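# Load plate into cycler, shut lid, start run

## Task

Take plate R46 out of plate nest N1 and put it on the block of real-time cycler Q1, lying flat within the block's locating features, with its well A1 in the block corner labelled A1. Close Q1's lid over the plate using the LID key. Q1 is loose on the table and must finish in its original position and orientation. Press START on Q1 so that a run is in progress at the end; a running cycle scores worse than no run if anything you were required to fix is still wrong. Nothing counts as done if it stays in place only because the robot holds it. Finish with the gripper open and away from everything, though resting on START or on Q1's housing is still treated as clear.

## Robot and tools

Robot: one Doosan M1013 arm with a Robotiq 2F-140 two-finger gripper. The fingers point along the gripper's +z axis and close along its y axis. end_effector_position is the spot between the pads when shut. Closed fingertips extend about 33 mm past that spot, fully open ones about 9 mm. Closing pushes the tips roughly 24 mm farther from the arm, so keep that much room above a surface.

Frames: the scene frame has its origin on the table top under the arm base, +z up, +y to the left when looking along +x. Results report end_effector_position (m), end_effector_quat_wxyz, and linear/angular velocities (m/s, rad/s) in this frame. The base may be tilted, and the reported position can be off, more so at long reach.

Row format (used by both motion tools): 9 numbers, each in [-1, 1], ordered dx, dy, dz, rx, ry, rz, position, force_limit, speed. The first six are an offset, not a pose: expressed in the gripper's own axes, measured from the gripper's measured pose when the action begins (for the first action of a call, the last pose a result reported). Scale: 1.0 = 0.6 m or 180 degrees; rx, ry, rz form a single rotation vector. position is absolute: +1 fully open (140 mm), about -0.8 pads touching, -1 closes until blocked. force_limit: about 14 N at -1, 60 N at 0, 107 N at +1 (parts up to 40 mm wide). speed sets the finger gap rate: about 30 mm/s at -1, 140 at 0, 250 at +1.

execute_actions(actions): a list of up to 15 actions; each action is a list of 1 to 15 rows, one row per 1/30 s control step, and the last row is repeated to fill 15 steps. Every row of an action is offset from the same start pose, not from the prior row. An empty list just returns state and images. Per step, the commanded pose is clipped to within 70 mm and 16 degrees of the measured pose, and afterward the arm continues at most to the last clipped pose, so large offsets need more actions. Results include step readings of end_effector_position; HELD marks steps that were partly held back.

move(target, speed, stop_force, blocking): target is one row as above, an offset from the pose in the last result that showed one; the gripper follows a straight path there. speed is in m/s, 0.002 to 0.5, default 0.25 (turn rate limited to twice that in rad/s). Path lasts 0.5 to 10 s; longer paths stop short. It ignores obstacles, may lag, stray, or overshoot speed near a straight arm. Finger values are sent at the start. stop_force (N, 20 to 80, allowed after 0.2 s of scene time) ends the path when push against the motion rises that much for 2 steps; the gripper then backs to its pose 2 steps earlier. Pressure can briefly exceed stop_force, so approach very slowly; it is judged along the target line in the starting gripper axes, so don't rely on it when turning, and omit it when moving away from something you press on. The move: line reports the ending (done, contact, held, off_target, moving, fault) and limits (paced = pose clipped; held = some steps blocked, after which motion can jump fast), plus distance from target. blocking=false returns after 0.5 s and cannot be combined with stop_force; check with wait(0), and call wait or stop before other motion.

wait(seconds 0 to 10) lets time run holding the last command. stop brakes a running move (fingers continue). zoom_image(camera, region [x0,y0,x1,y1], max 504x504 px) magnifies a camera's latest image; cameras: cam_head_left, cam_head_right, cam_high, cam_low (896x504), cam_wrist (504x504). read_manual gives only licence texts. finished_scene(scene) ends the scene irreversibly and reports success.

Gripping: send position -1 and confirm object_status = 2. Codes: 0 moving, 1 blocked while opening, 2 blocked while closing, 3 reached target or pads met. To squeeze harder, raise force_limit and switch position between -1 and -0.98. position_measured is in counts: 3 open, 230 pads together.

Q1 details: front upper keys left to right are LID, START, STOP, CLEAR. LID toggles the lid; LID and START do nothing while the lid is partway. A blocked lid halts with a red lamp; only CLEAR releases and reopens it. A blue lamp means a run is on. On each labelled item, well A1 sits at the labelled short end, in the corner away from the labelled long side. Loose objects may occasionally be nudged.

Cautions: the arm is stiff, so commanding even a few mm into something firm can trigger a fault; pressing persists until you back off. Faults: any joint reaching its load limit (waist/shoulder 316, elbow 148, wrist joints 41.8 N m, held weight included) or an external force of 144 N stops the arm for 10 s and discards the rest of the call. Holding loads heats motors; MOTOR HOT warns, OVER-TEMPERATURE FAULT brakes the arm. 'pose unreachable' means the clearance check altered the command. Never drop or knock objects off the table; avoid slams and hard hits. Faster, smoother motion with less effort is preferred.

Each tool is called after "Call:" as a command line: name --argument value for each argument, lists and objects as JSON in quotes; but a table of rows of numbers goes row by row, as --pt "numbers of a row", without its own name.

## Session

Call:
execute_actions --actions '[]'

Scene clock: 0.00 s.
end_effector_position=(+0.4398, -0.2063, +0.1357) position_measured=3 object_status=3 end_effector_quat_wxyz=(+0.045, +0.848, +0.486, -0.207) end_effector_velocity=(-0.001, +0.000, -0.001) end_effector_angular_velocity=(+0.001, +0.001, -0.000)
Joint positions: [-0.279  0.199  2.08  -0.405  1.124  0.495]
Joint velocities: [-0.    -0.     0.001  0.001 -0.    -0.   ]
Hand target: +0.440, -0.206, +0.136; +0.045, +0.848, +0.486, -0.207

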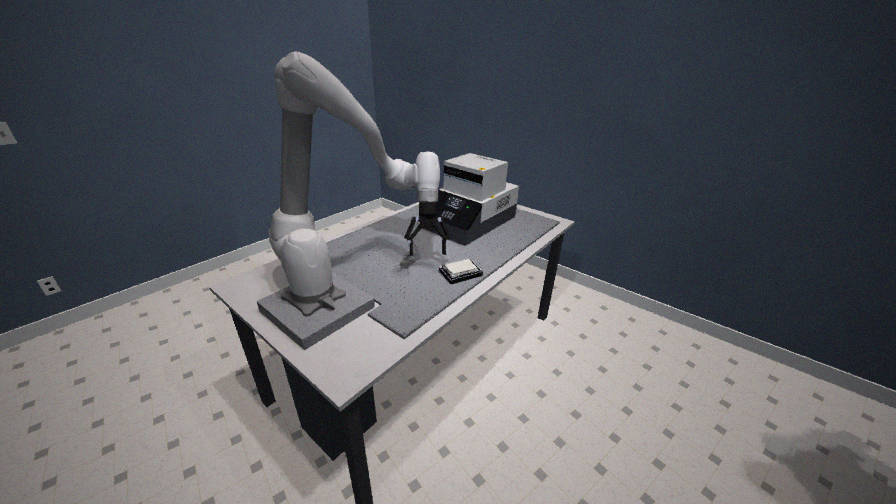

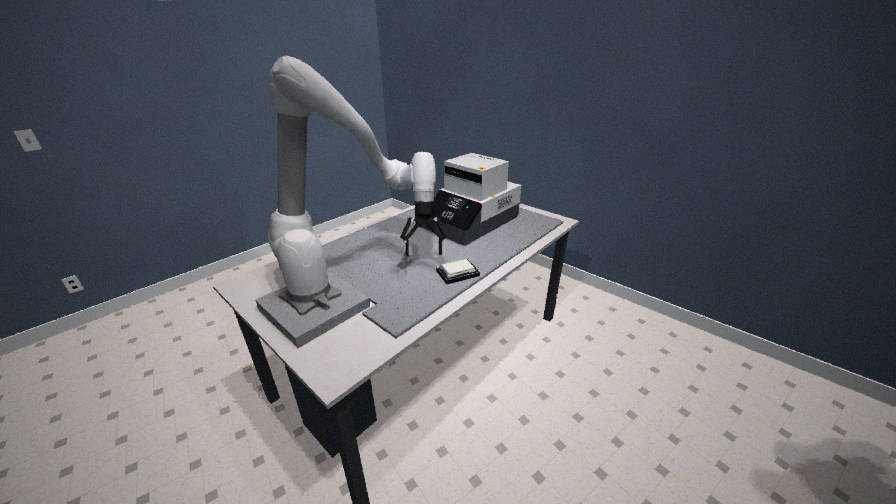

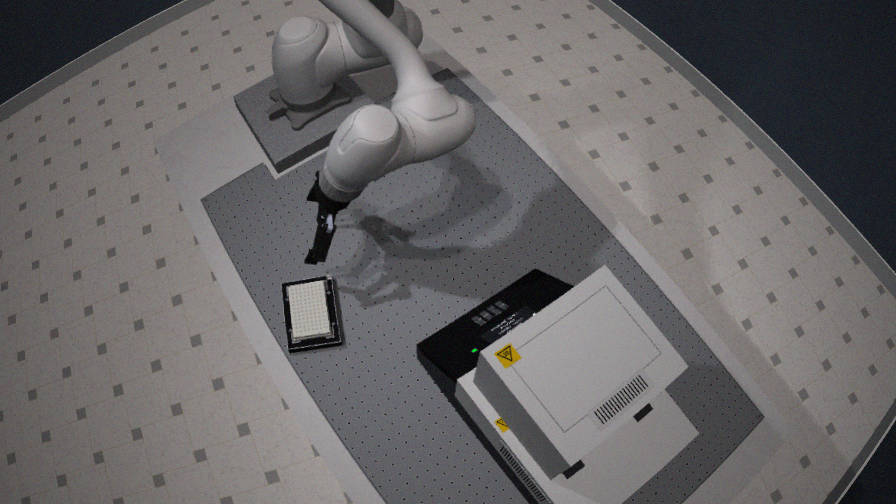

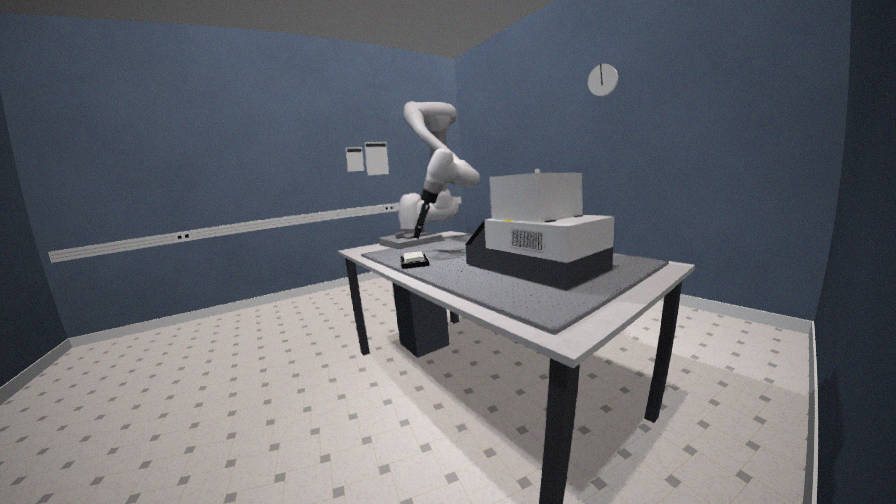

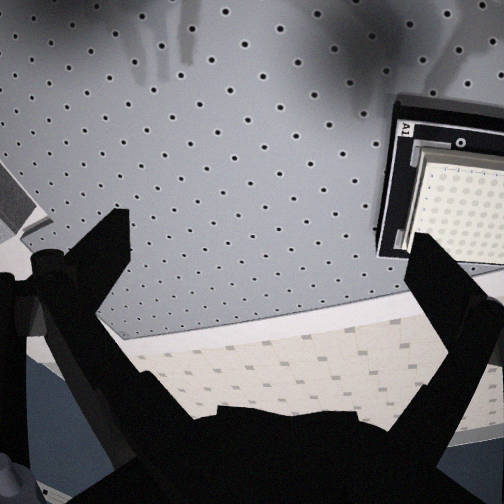

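Call:
move --target '[0.266,0.3815,-0.523,-0.0658,0.3051,0.3326,-1,0,0.5]' --speed 0.3

Scene clock: 3.87 s.
end_effector_position=(+0.7998, -0.1115, +0.3298) position_measured=233 object_status=3 end_effector_quat_wxyz=(+0.001, +0.959, -0.001, +0.284) end_effector_velocity=(-0.000, -0.000, -0.000) end_effector_angular_velocity=(-0.001, +0.001, +0.000)
Joint positions: [-0.24   0.157  1.775  0.19   0.64   1.225]
Joint velocities: [-0.    -0.     0.    -0.002  0.001  0.   ]
Hand target: +0.800, -0.112, +0.330; +0.001, +0.959, -0.001, +0.284
Off the commanded pose: 0.001 m, 0 deg.
move: done

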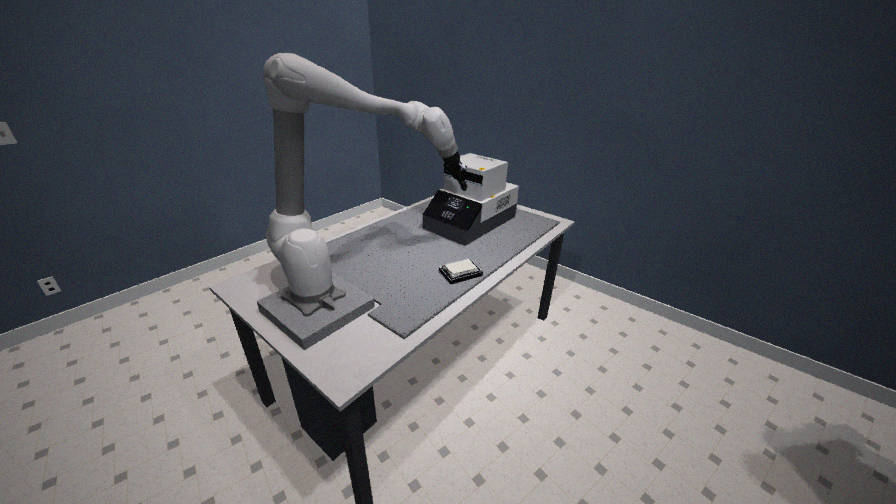

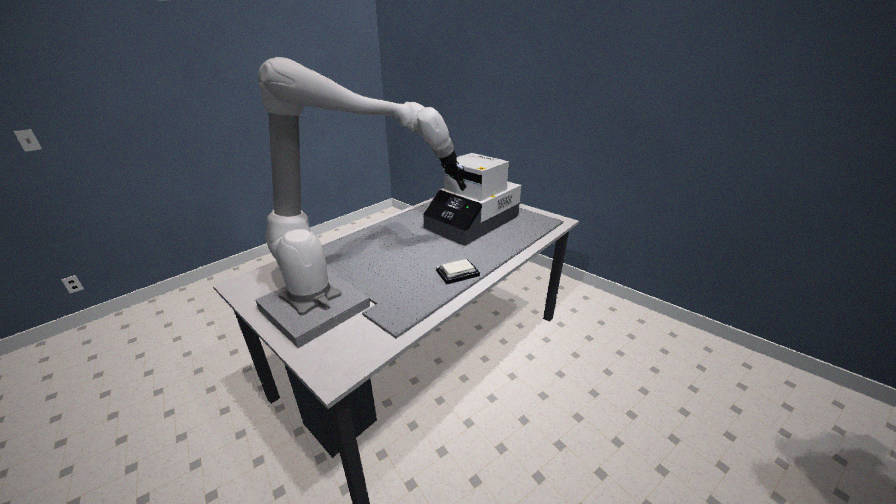

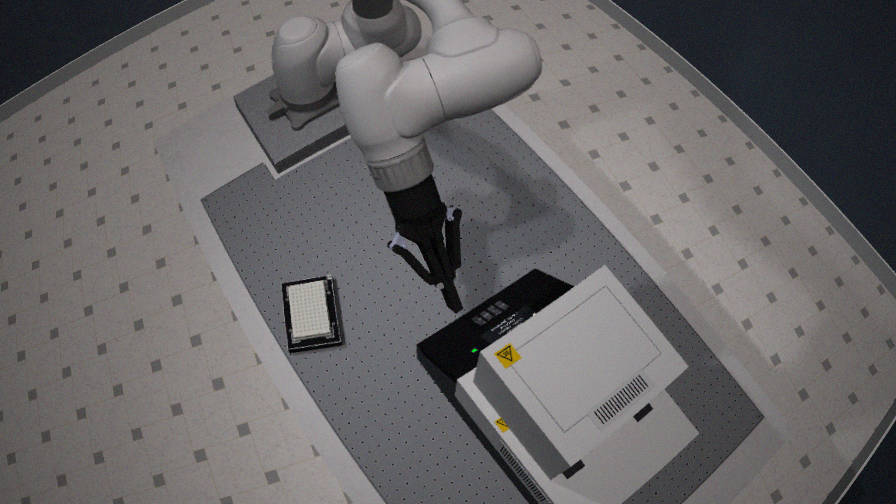

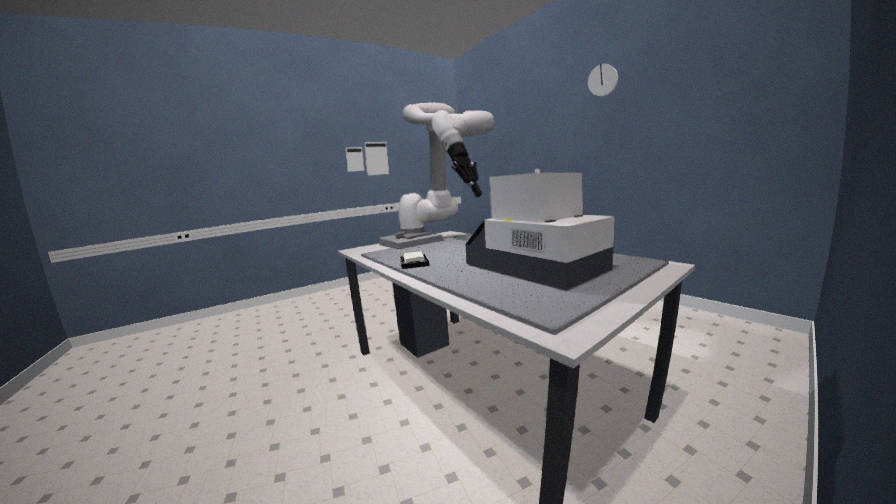

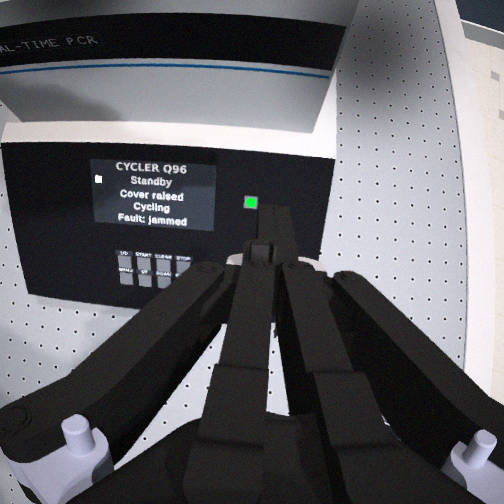

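Call:
move --target '[-0.1642,-0.2388,0.1789,0,0,0,-1,0,0.5]' --speed 0.25

Scene clock: 6.07 s.
end_effector_position=(+0.7760, +0.0322, +0.1864) position_measured=233 object_status=3 end_effector_quat_wxyz=(+0.000, +0.959, -0.000, +0.284) end_effector_velocity=(+0.000, +0.000, -0.000) end_effector_angular_velocity=(-0.001, +0.001, -0.000)
Joint positions: [-0.01   0.231  1.981 -0.039  0.342  1.606]
Joint velocities: [ 0.001  0.001 -0.    -0.003  0.     0.003]
Hand target: +0.776, +0.032, +0.186; +0.000, +0.959, -0.000, +0.284
Off the commanded pose: 0.001 m, 0 deg.
move: done

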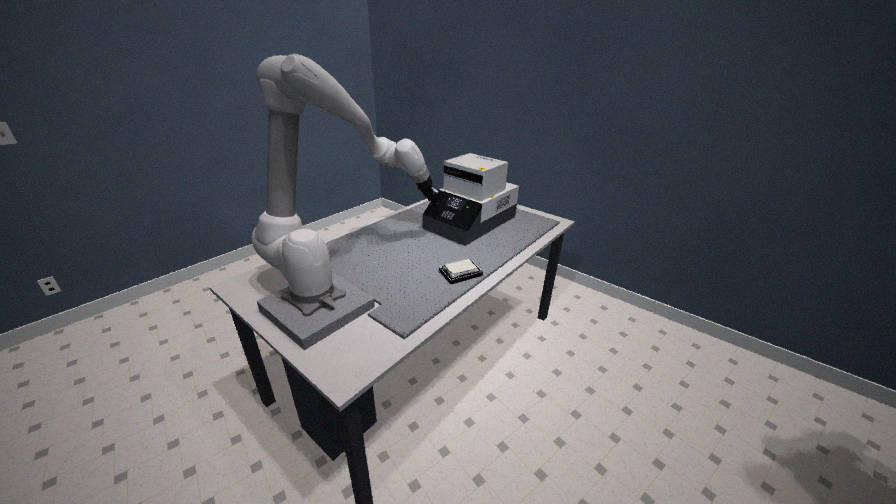

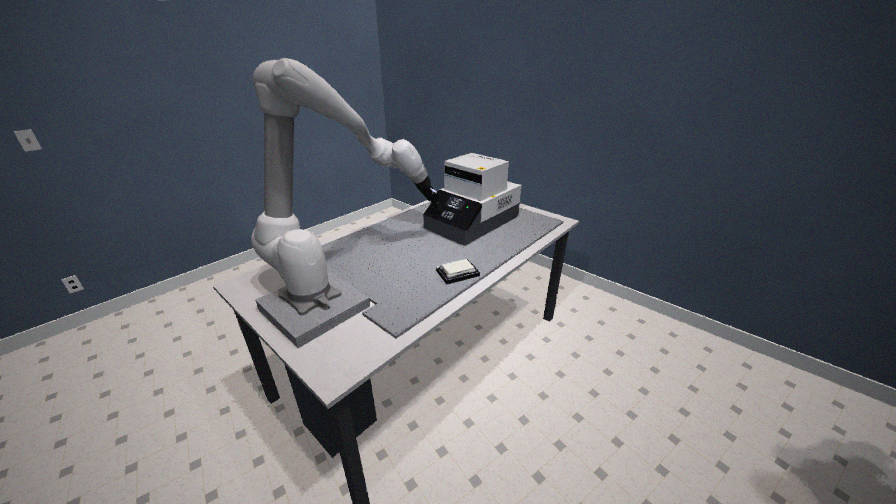

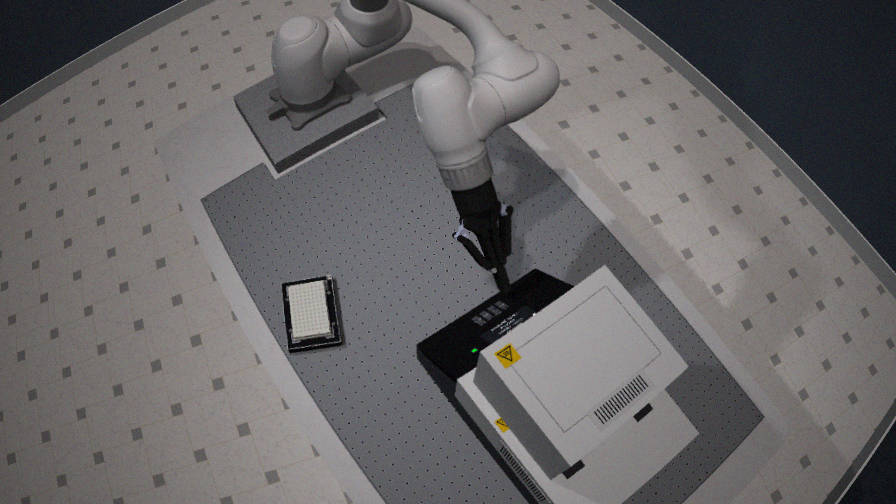

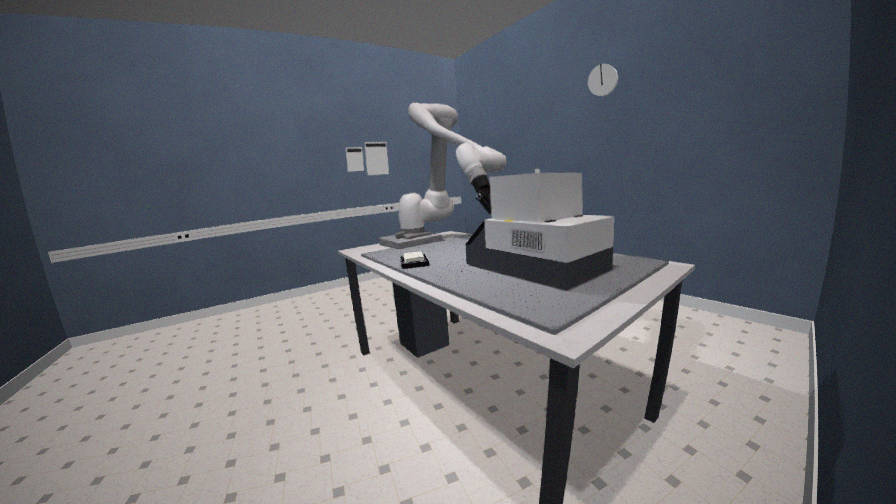

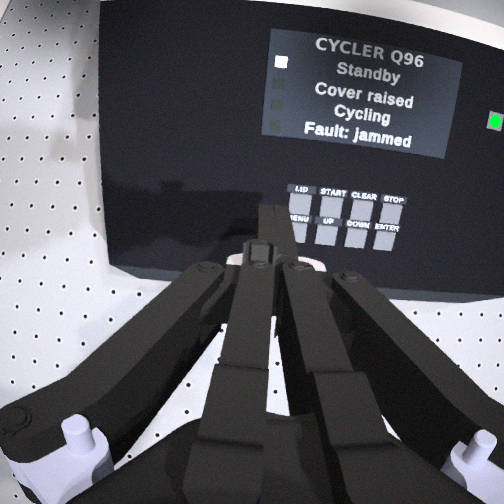

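Call:
move --target '[-0.0133,0.029,0.035,0,0,0,-1,0,0.5]' --speed 0.1

Scene clock: 7.90 s.
end_effector_position=(+0.7807, +0.0148, +0.1644) position_measured=233 object_status=3 end_effector_quat_wxyz=(+0.000, +0.959, -0.000, +0.284) end_effector_velocity=(+0.000, -0.000, +0.000) end_effector_angular_velocity=(-0.001, -0.000, +0.001)
Joint positions: [-0.04   0.26   1.991  0.011  0.303  1.534]
Joint velocities: [-0.001  0.    -0.     0.    -0.    -0.002]
Hand target: +0.781, +0.015, +0.164; +0.000, +0.959, -0.000, +0.284
Off the commanded pose: 0.000 m, 0 deg.
move: done

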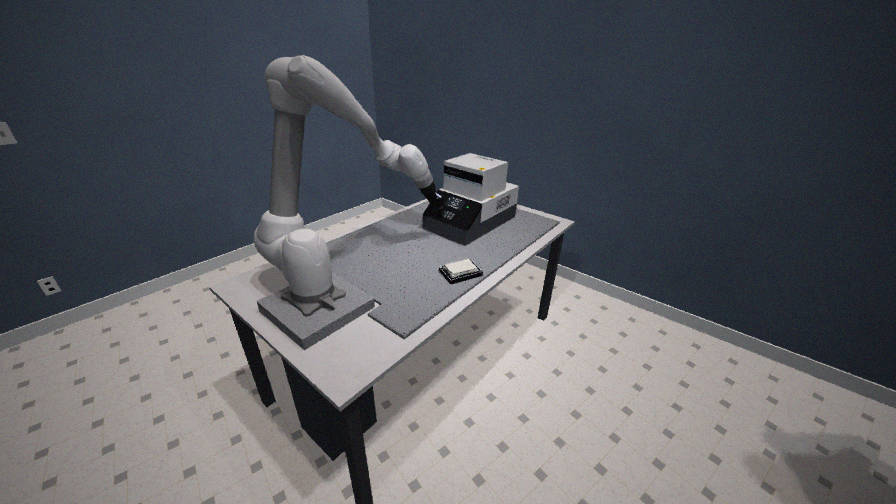

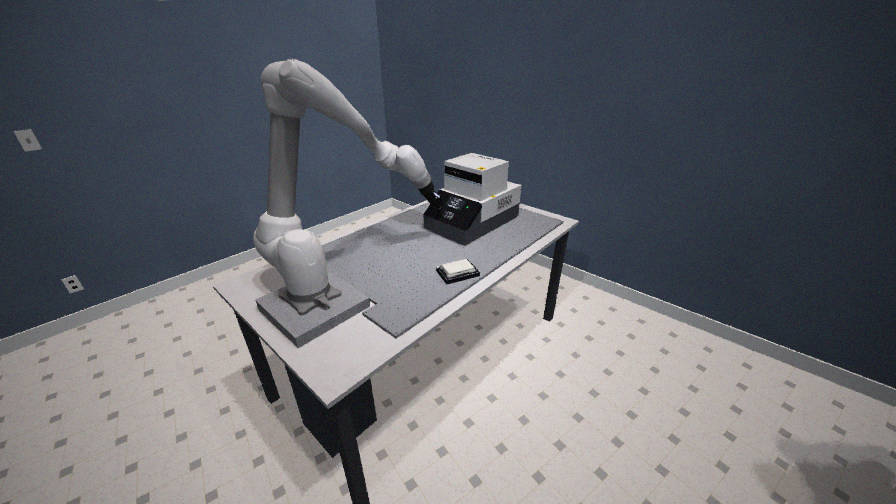

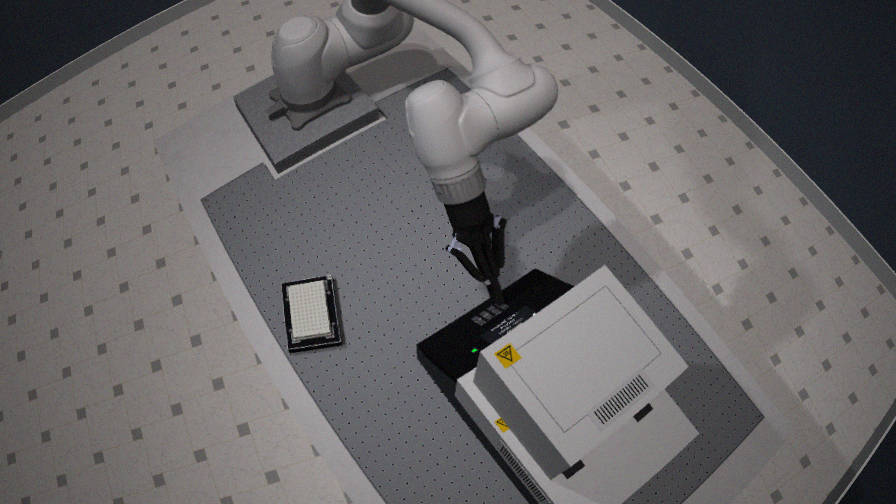

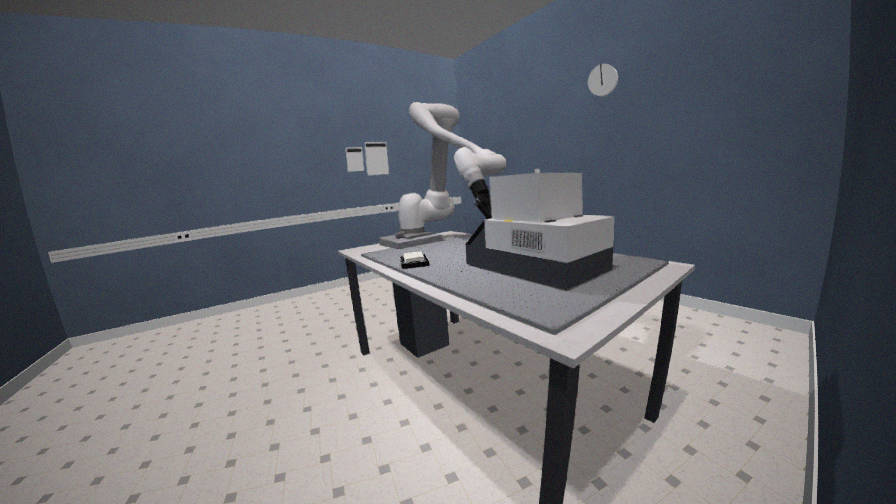

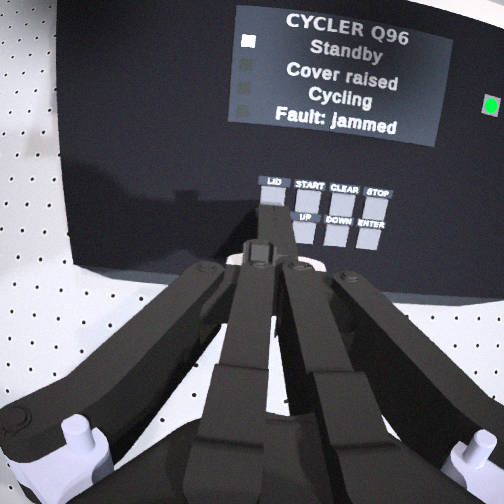

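Call:
move --target '[0,0,0.035,0,0,0,-1,0,0.5]' --speed 0.008 --stop_force 20

Scene clock: 9.50 s.
end_effector_position=(+0.7852, +0.0147, +0.1577) position_measured=233 object_status=3 end_effector_quat_wxyz=(+0.000, +0.959, -0.001, +0.284) end_effector_velocity=(-0.001, +0.001, +0.001) end_effector_angular_velocity=(+0.001, +0.000, +0.000)
Joint positions: [-0.04   0.273  1.987  0.011  0.292  1.534]
Joint velocities: [ 0.001 -0.002  0.     0.     0.002  0.001]
Hand target: +0.785, +0.015, +0.158; +0.000, +0.959, -0.001, +0.284
Off the commanded pose: 0.013 m, 0 deg.
move: contact

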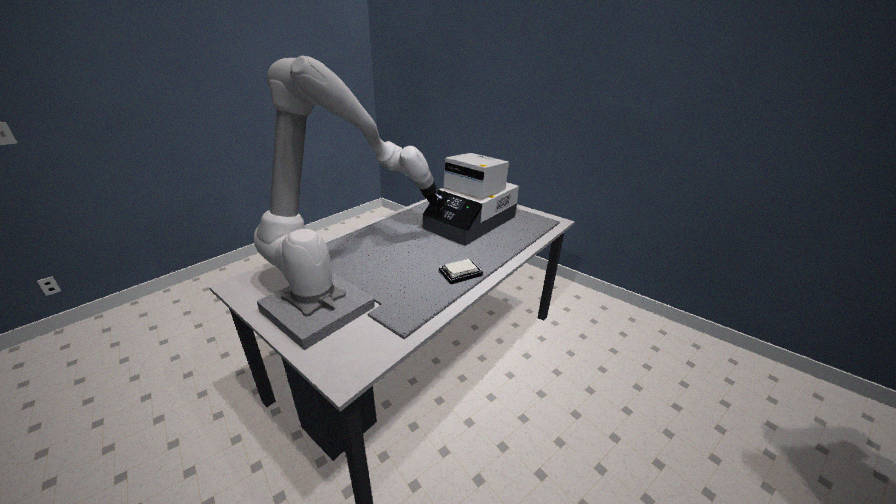

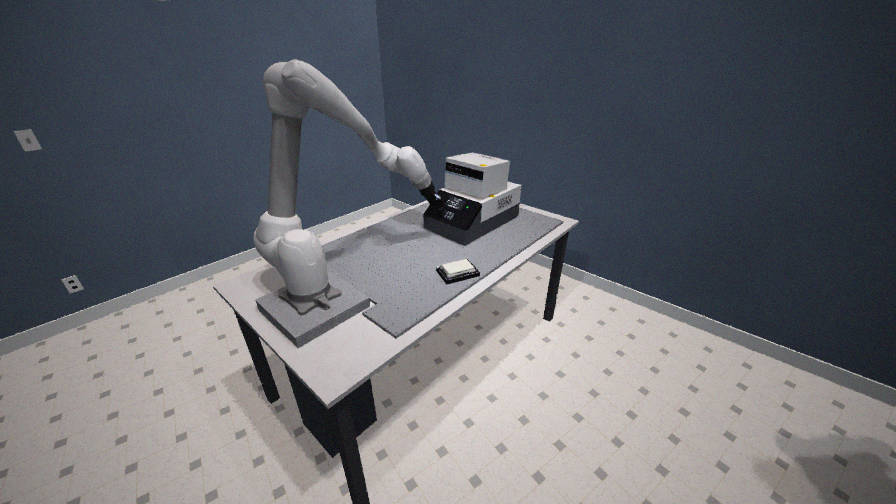

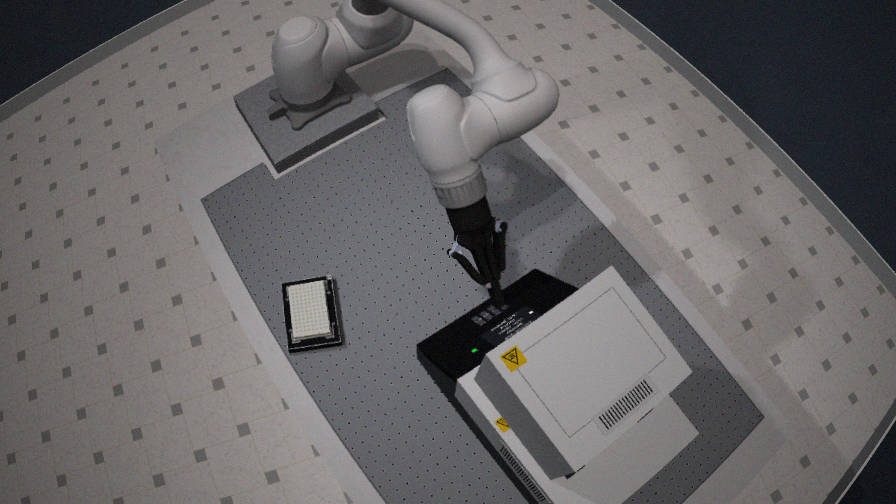

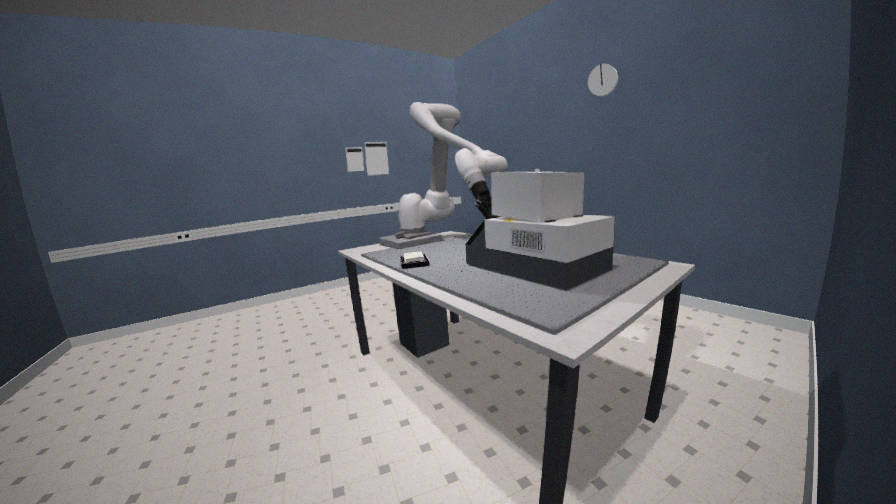

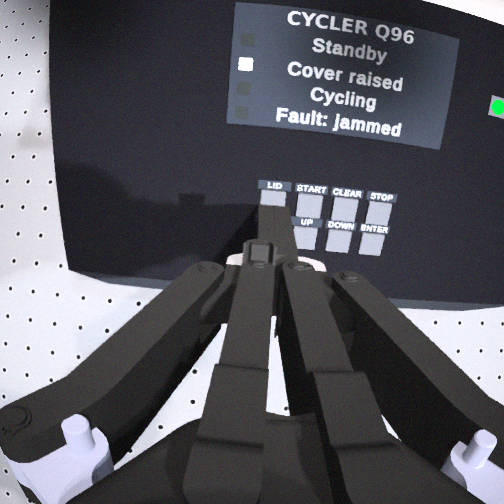

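Call:
move --target '[-0.1025,0.325,-0.4087,0.1436,-0.1436,-0.485,0.45,0,0.5]' --speed 0.3

Scene clock: 13.00 s.
end_effector_position=(+0.5997, -0.1803, +0.3295) position_measured=72 object_status=3 end_effector_quat_wxyz=(+0.000, +0.707, +0.707, +0.000) end_effector_velocity=(+0.001, -0.000, +0.001) end_effector_angular_velocity=(-0.001, -0.000, +0.001)
Joint positions: [-0.355  0.124  1.712 -0.007  1.29  -0.337]
Joint velocities: [ 0.001  0.001 -0.002 -0.001  0.001 -0.   ]
Hand target: +0.600, -0.180, +0.329; +0.000, +0.707, +0.707, +0.000
Off the commanded pose: 0.000 m, 0 deg.
move: done

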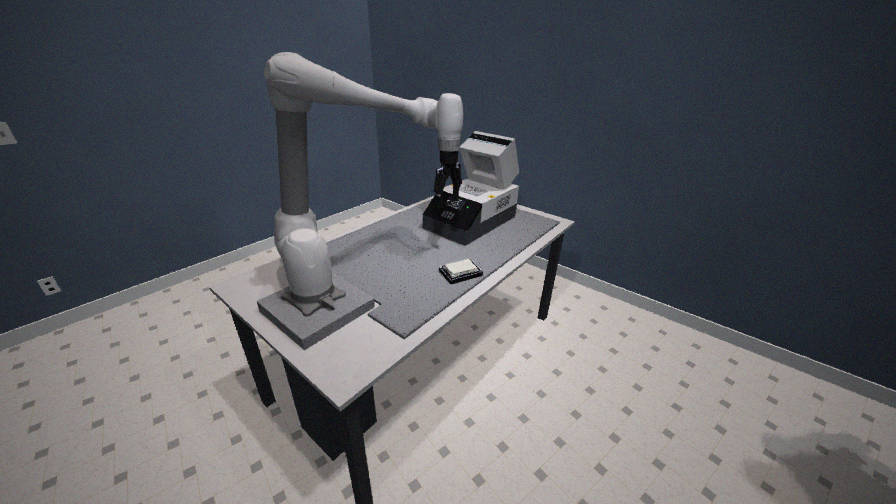

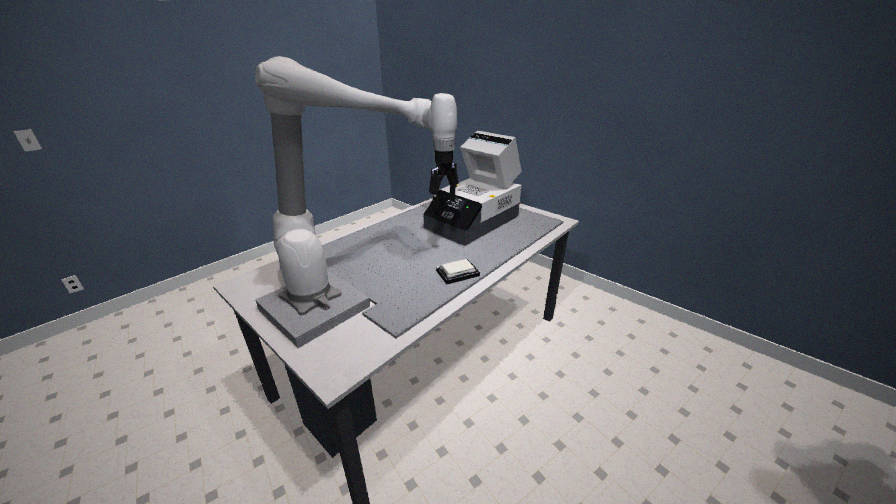

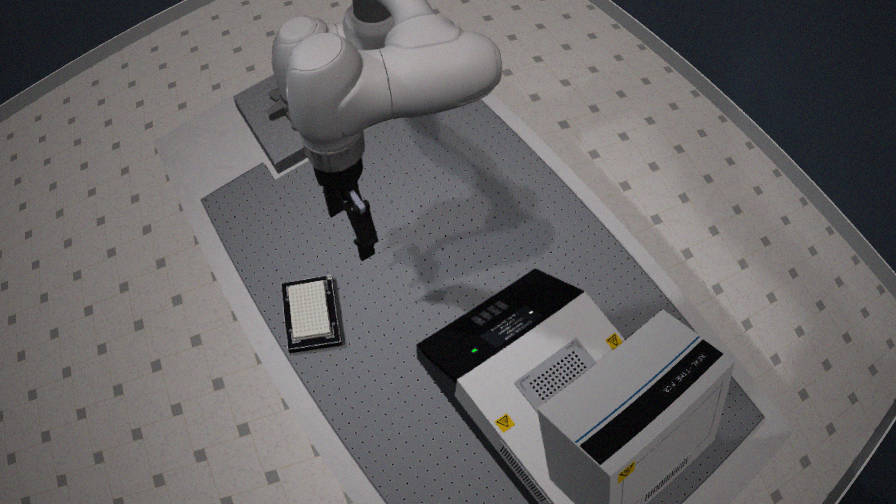

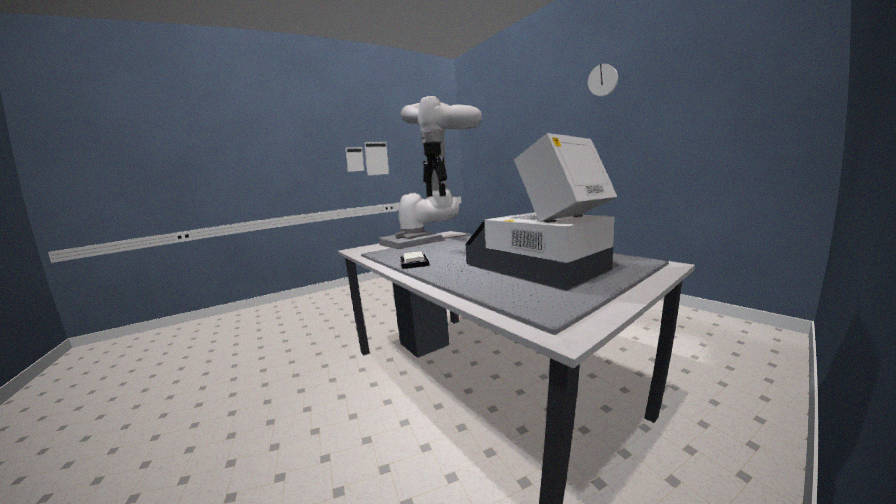

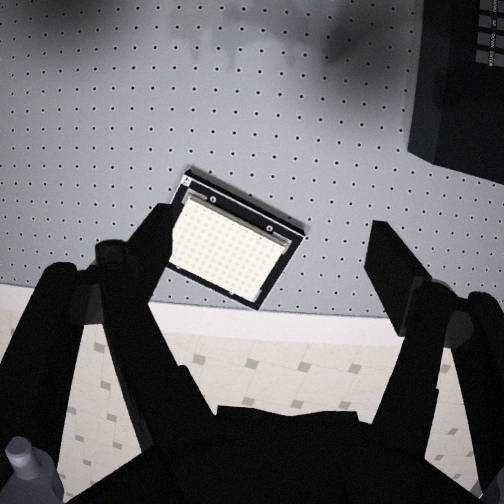

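Call:
zoom_image --camera "cam_high" --region '[440,280,700,480]'

Call:
zoom_image --camera "cam_wrist" --region '[140,150,330,320]'

Region (440, 280, 700, 480) of cam_high's 896x504 image, scaled by 1.938, with more detail than that image has; it fills the top 388 rows of this view, and the rest is white.

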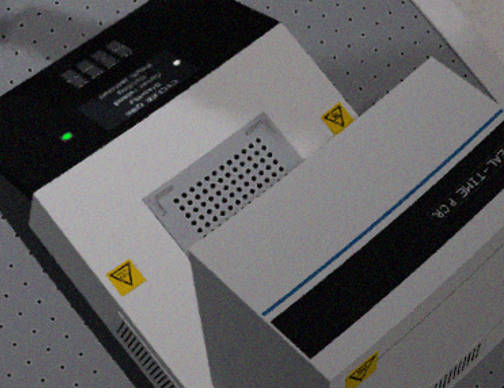

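Region (140, 150, 330, 320) of cam_wrist's 504x504 image, scaled by 2.653, with more detail than that image has; it fills the top 451 rows of this view, and the rest is white.

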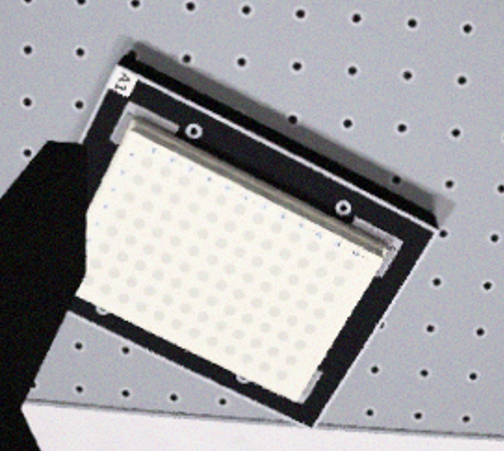

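Call:
move --target '[-0.2195,-0.0712,0.2825,0,0,-0.367,0.45,0,0.5]' --speed 0.25

Scene clock: 16.93 s.
end_effector_position=(+0.5565, -0.3116, +0.1599) position_measured=72 object_status=3 end_effector_quat_wxyz=(+0.000, +0.208, +0.978, -0.000) end_effector_velocity=(+0.000, -0.001, +0.000) end_effector_angular_velocity=(-0.001, -0.001, -0.002)
Joint positions: [-0.577  0.257  1.879 -0.004  0.989 -1.712]
Joint velocities: [-0.001 -0.    -0.001 -0.    -0.     0.001]
Hand target: +0.557, -0.312, +0.160; +0.000, +0.208, +0.978, -0.000
Off the commanded pose: 0.001 m, 0 deg.
move: done

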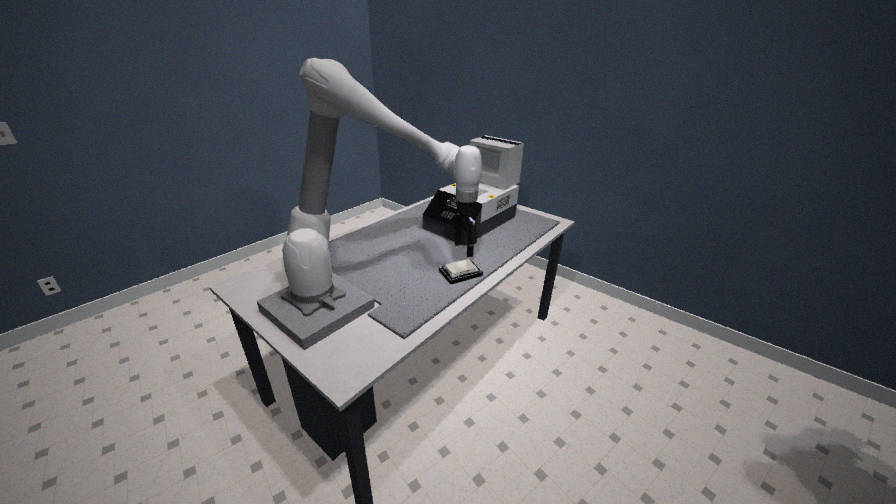

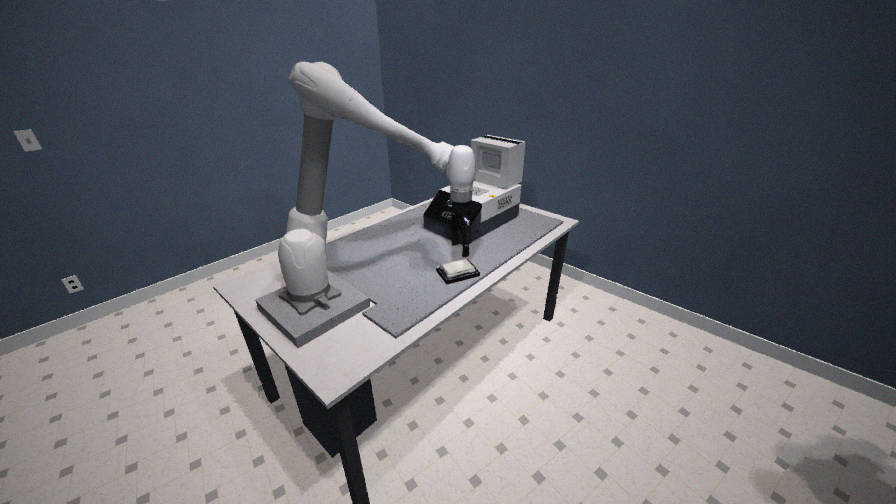

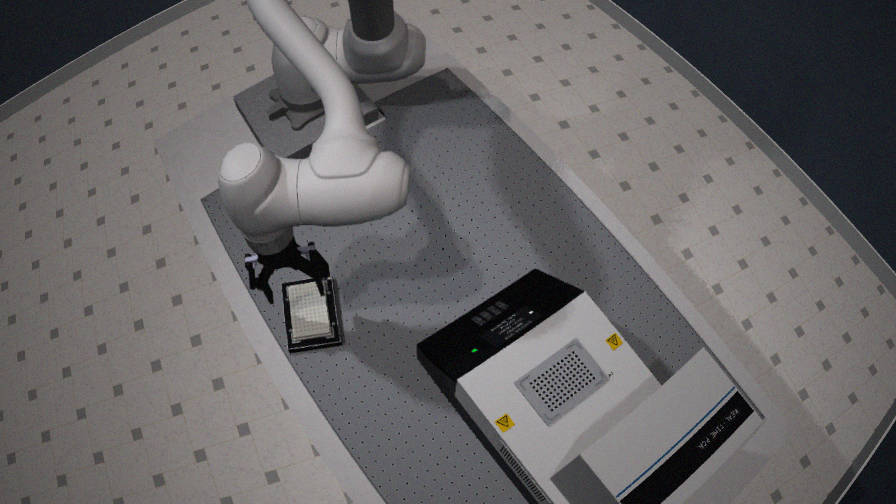

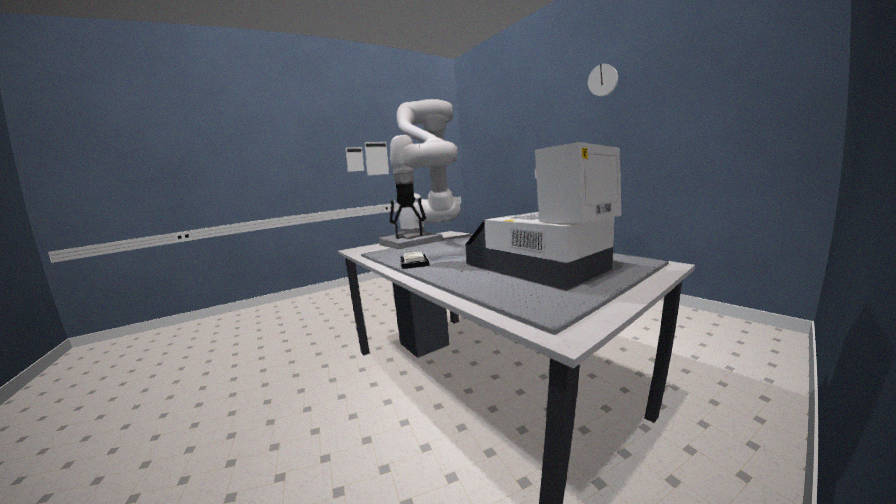

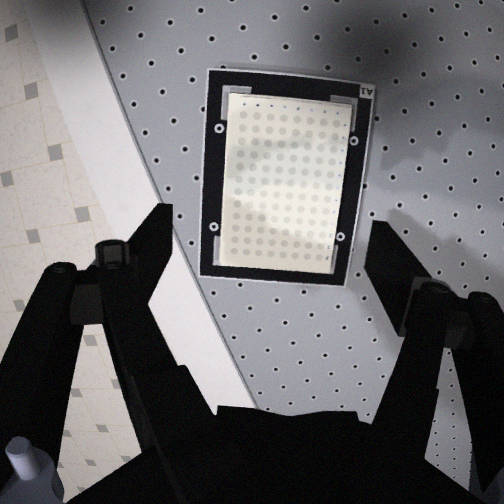

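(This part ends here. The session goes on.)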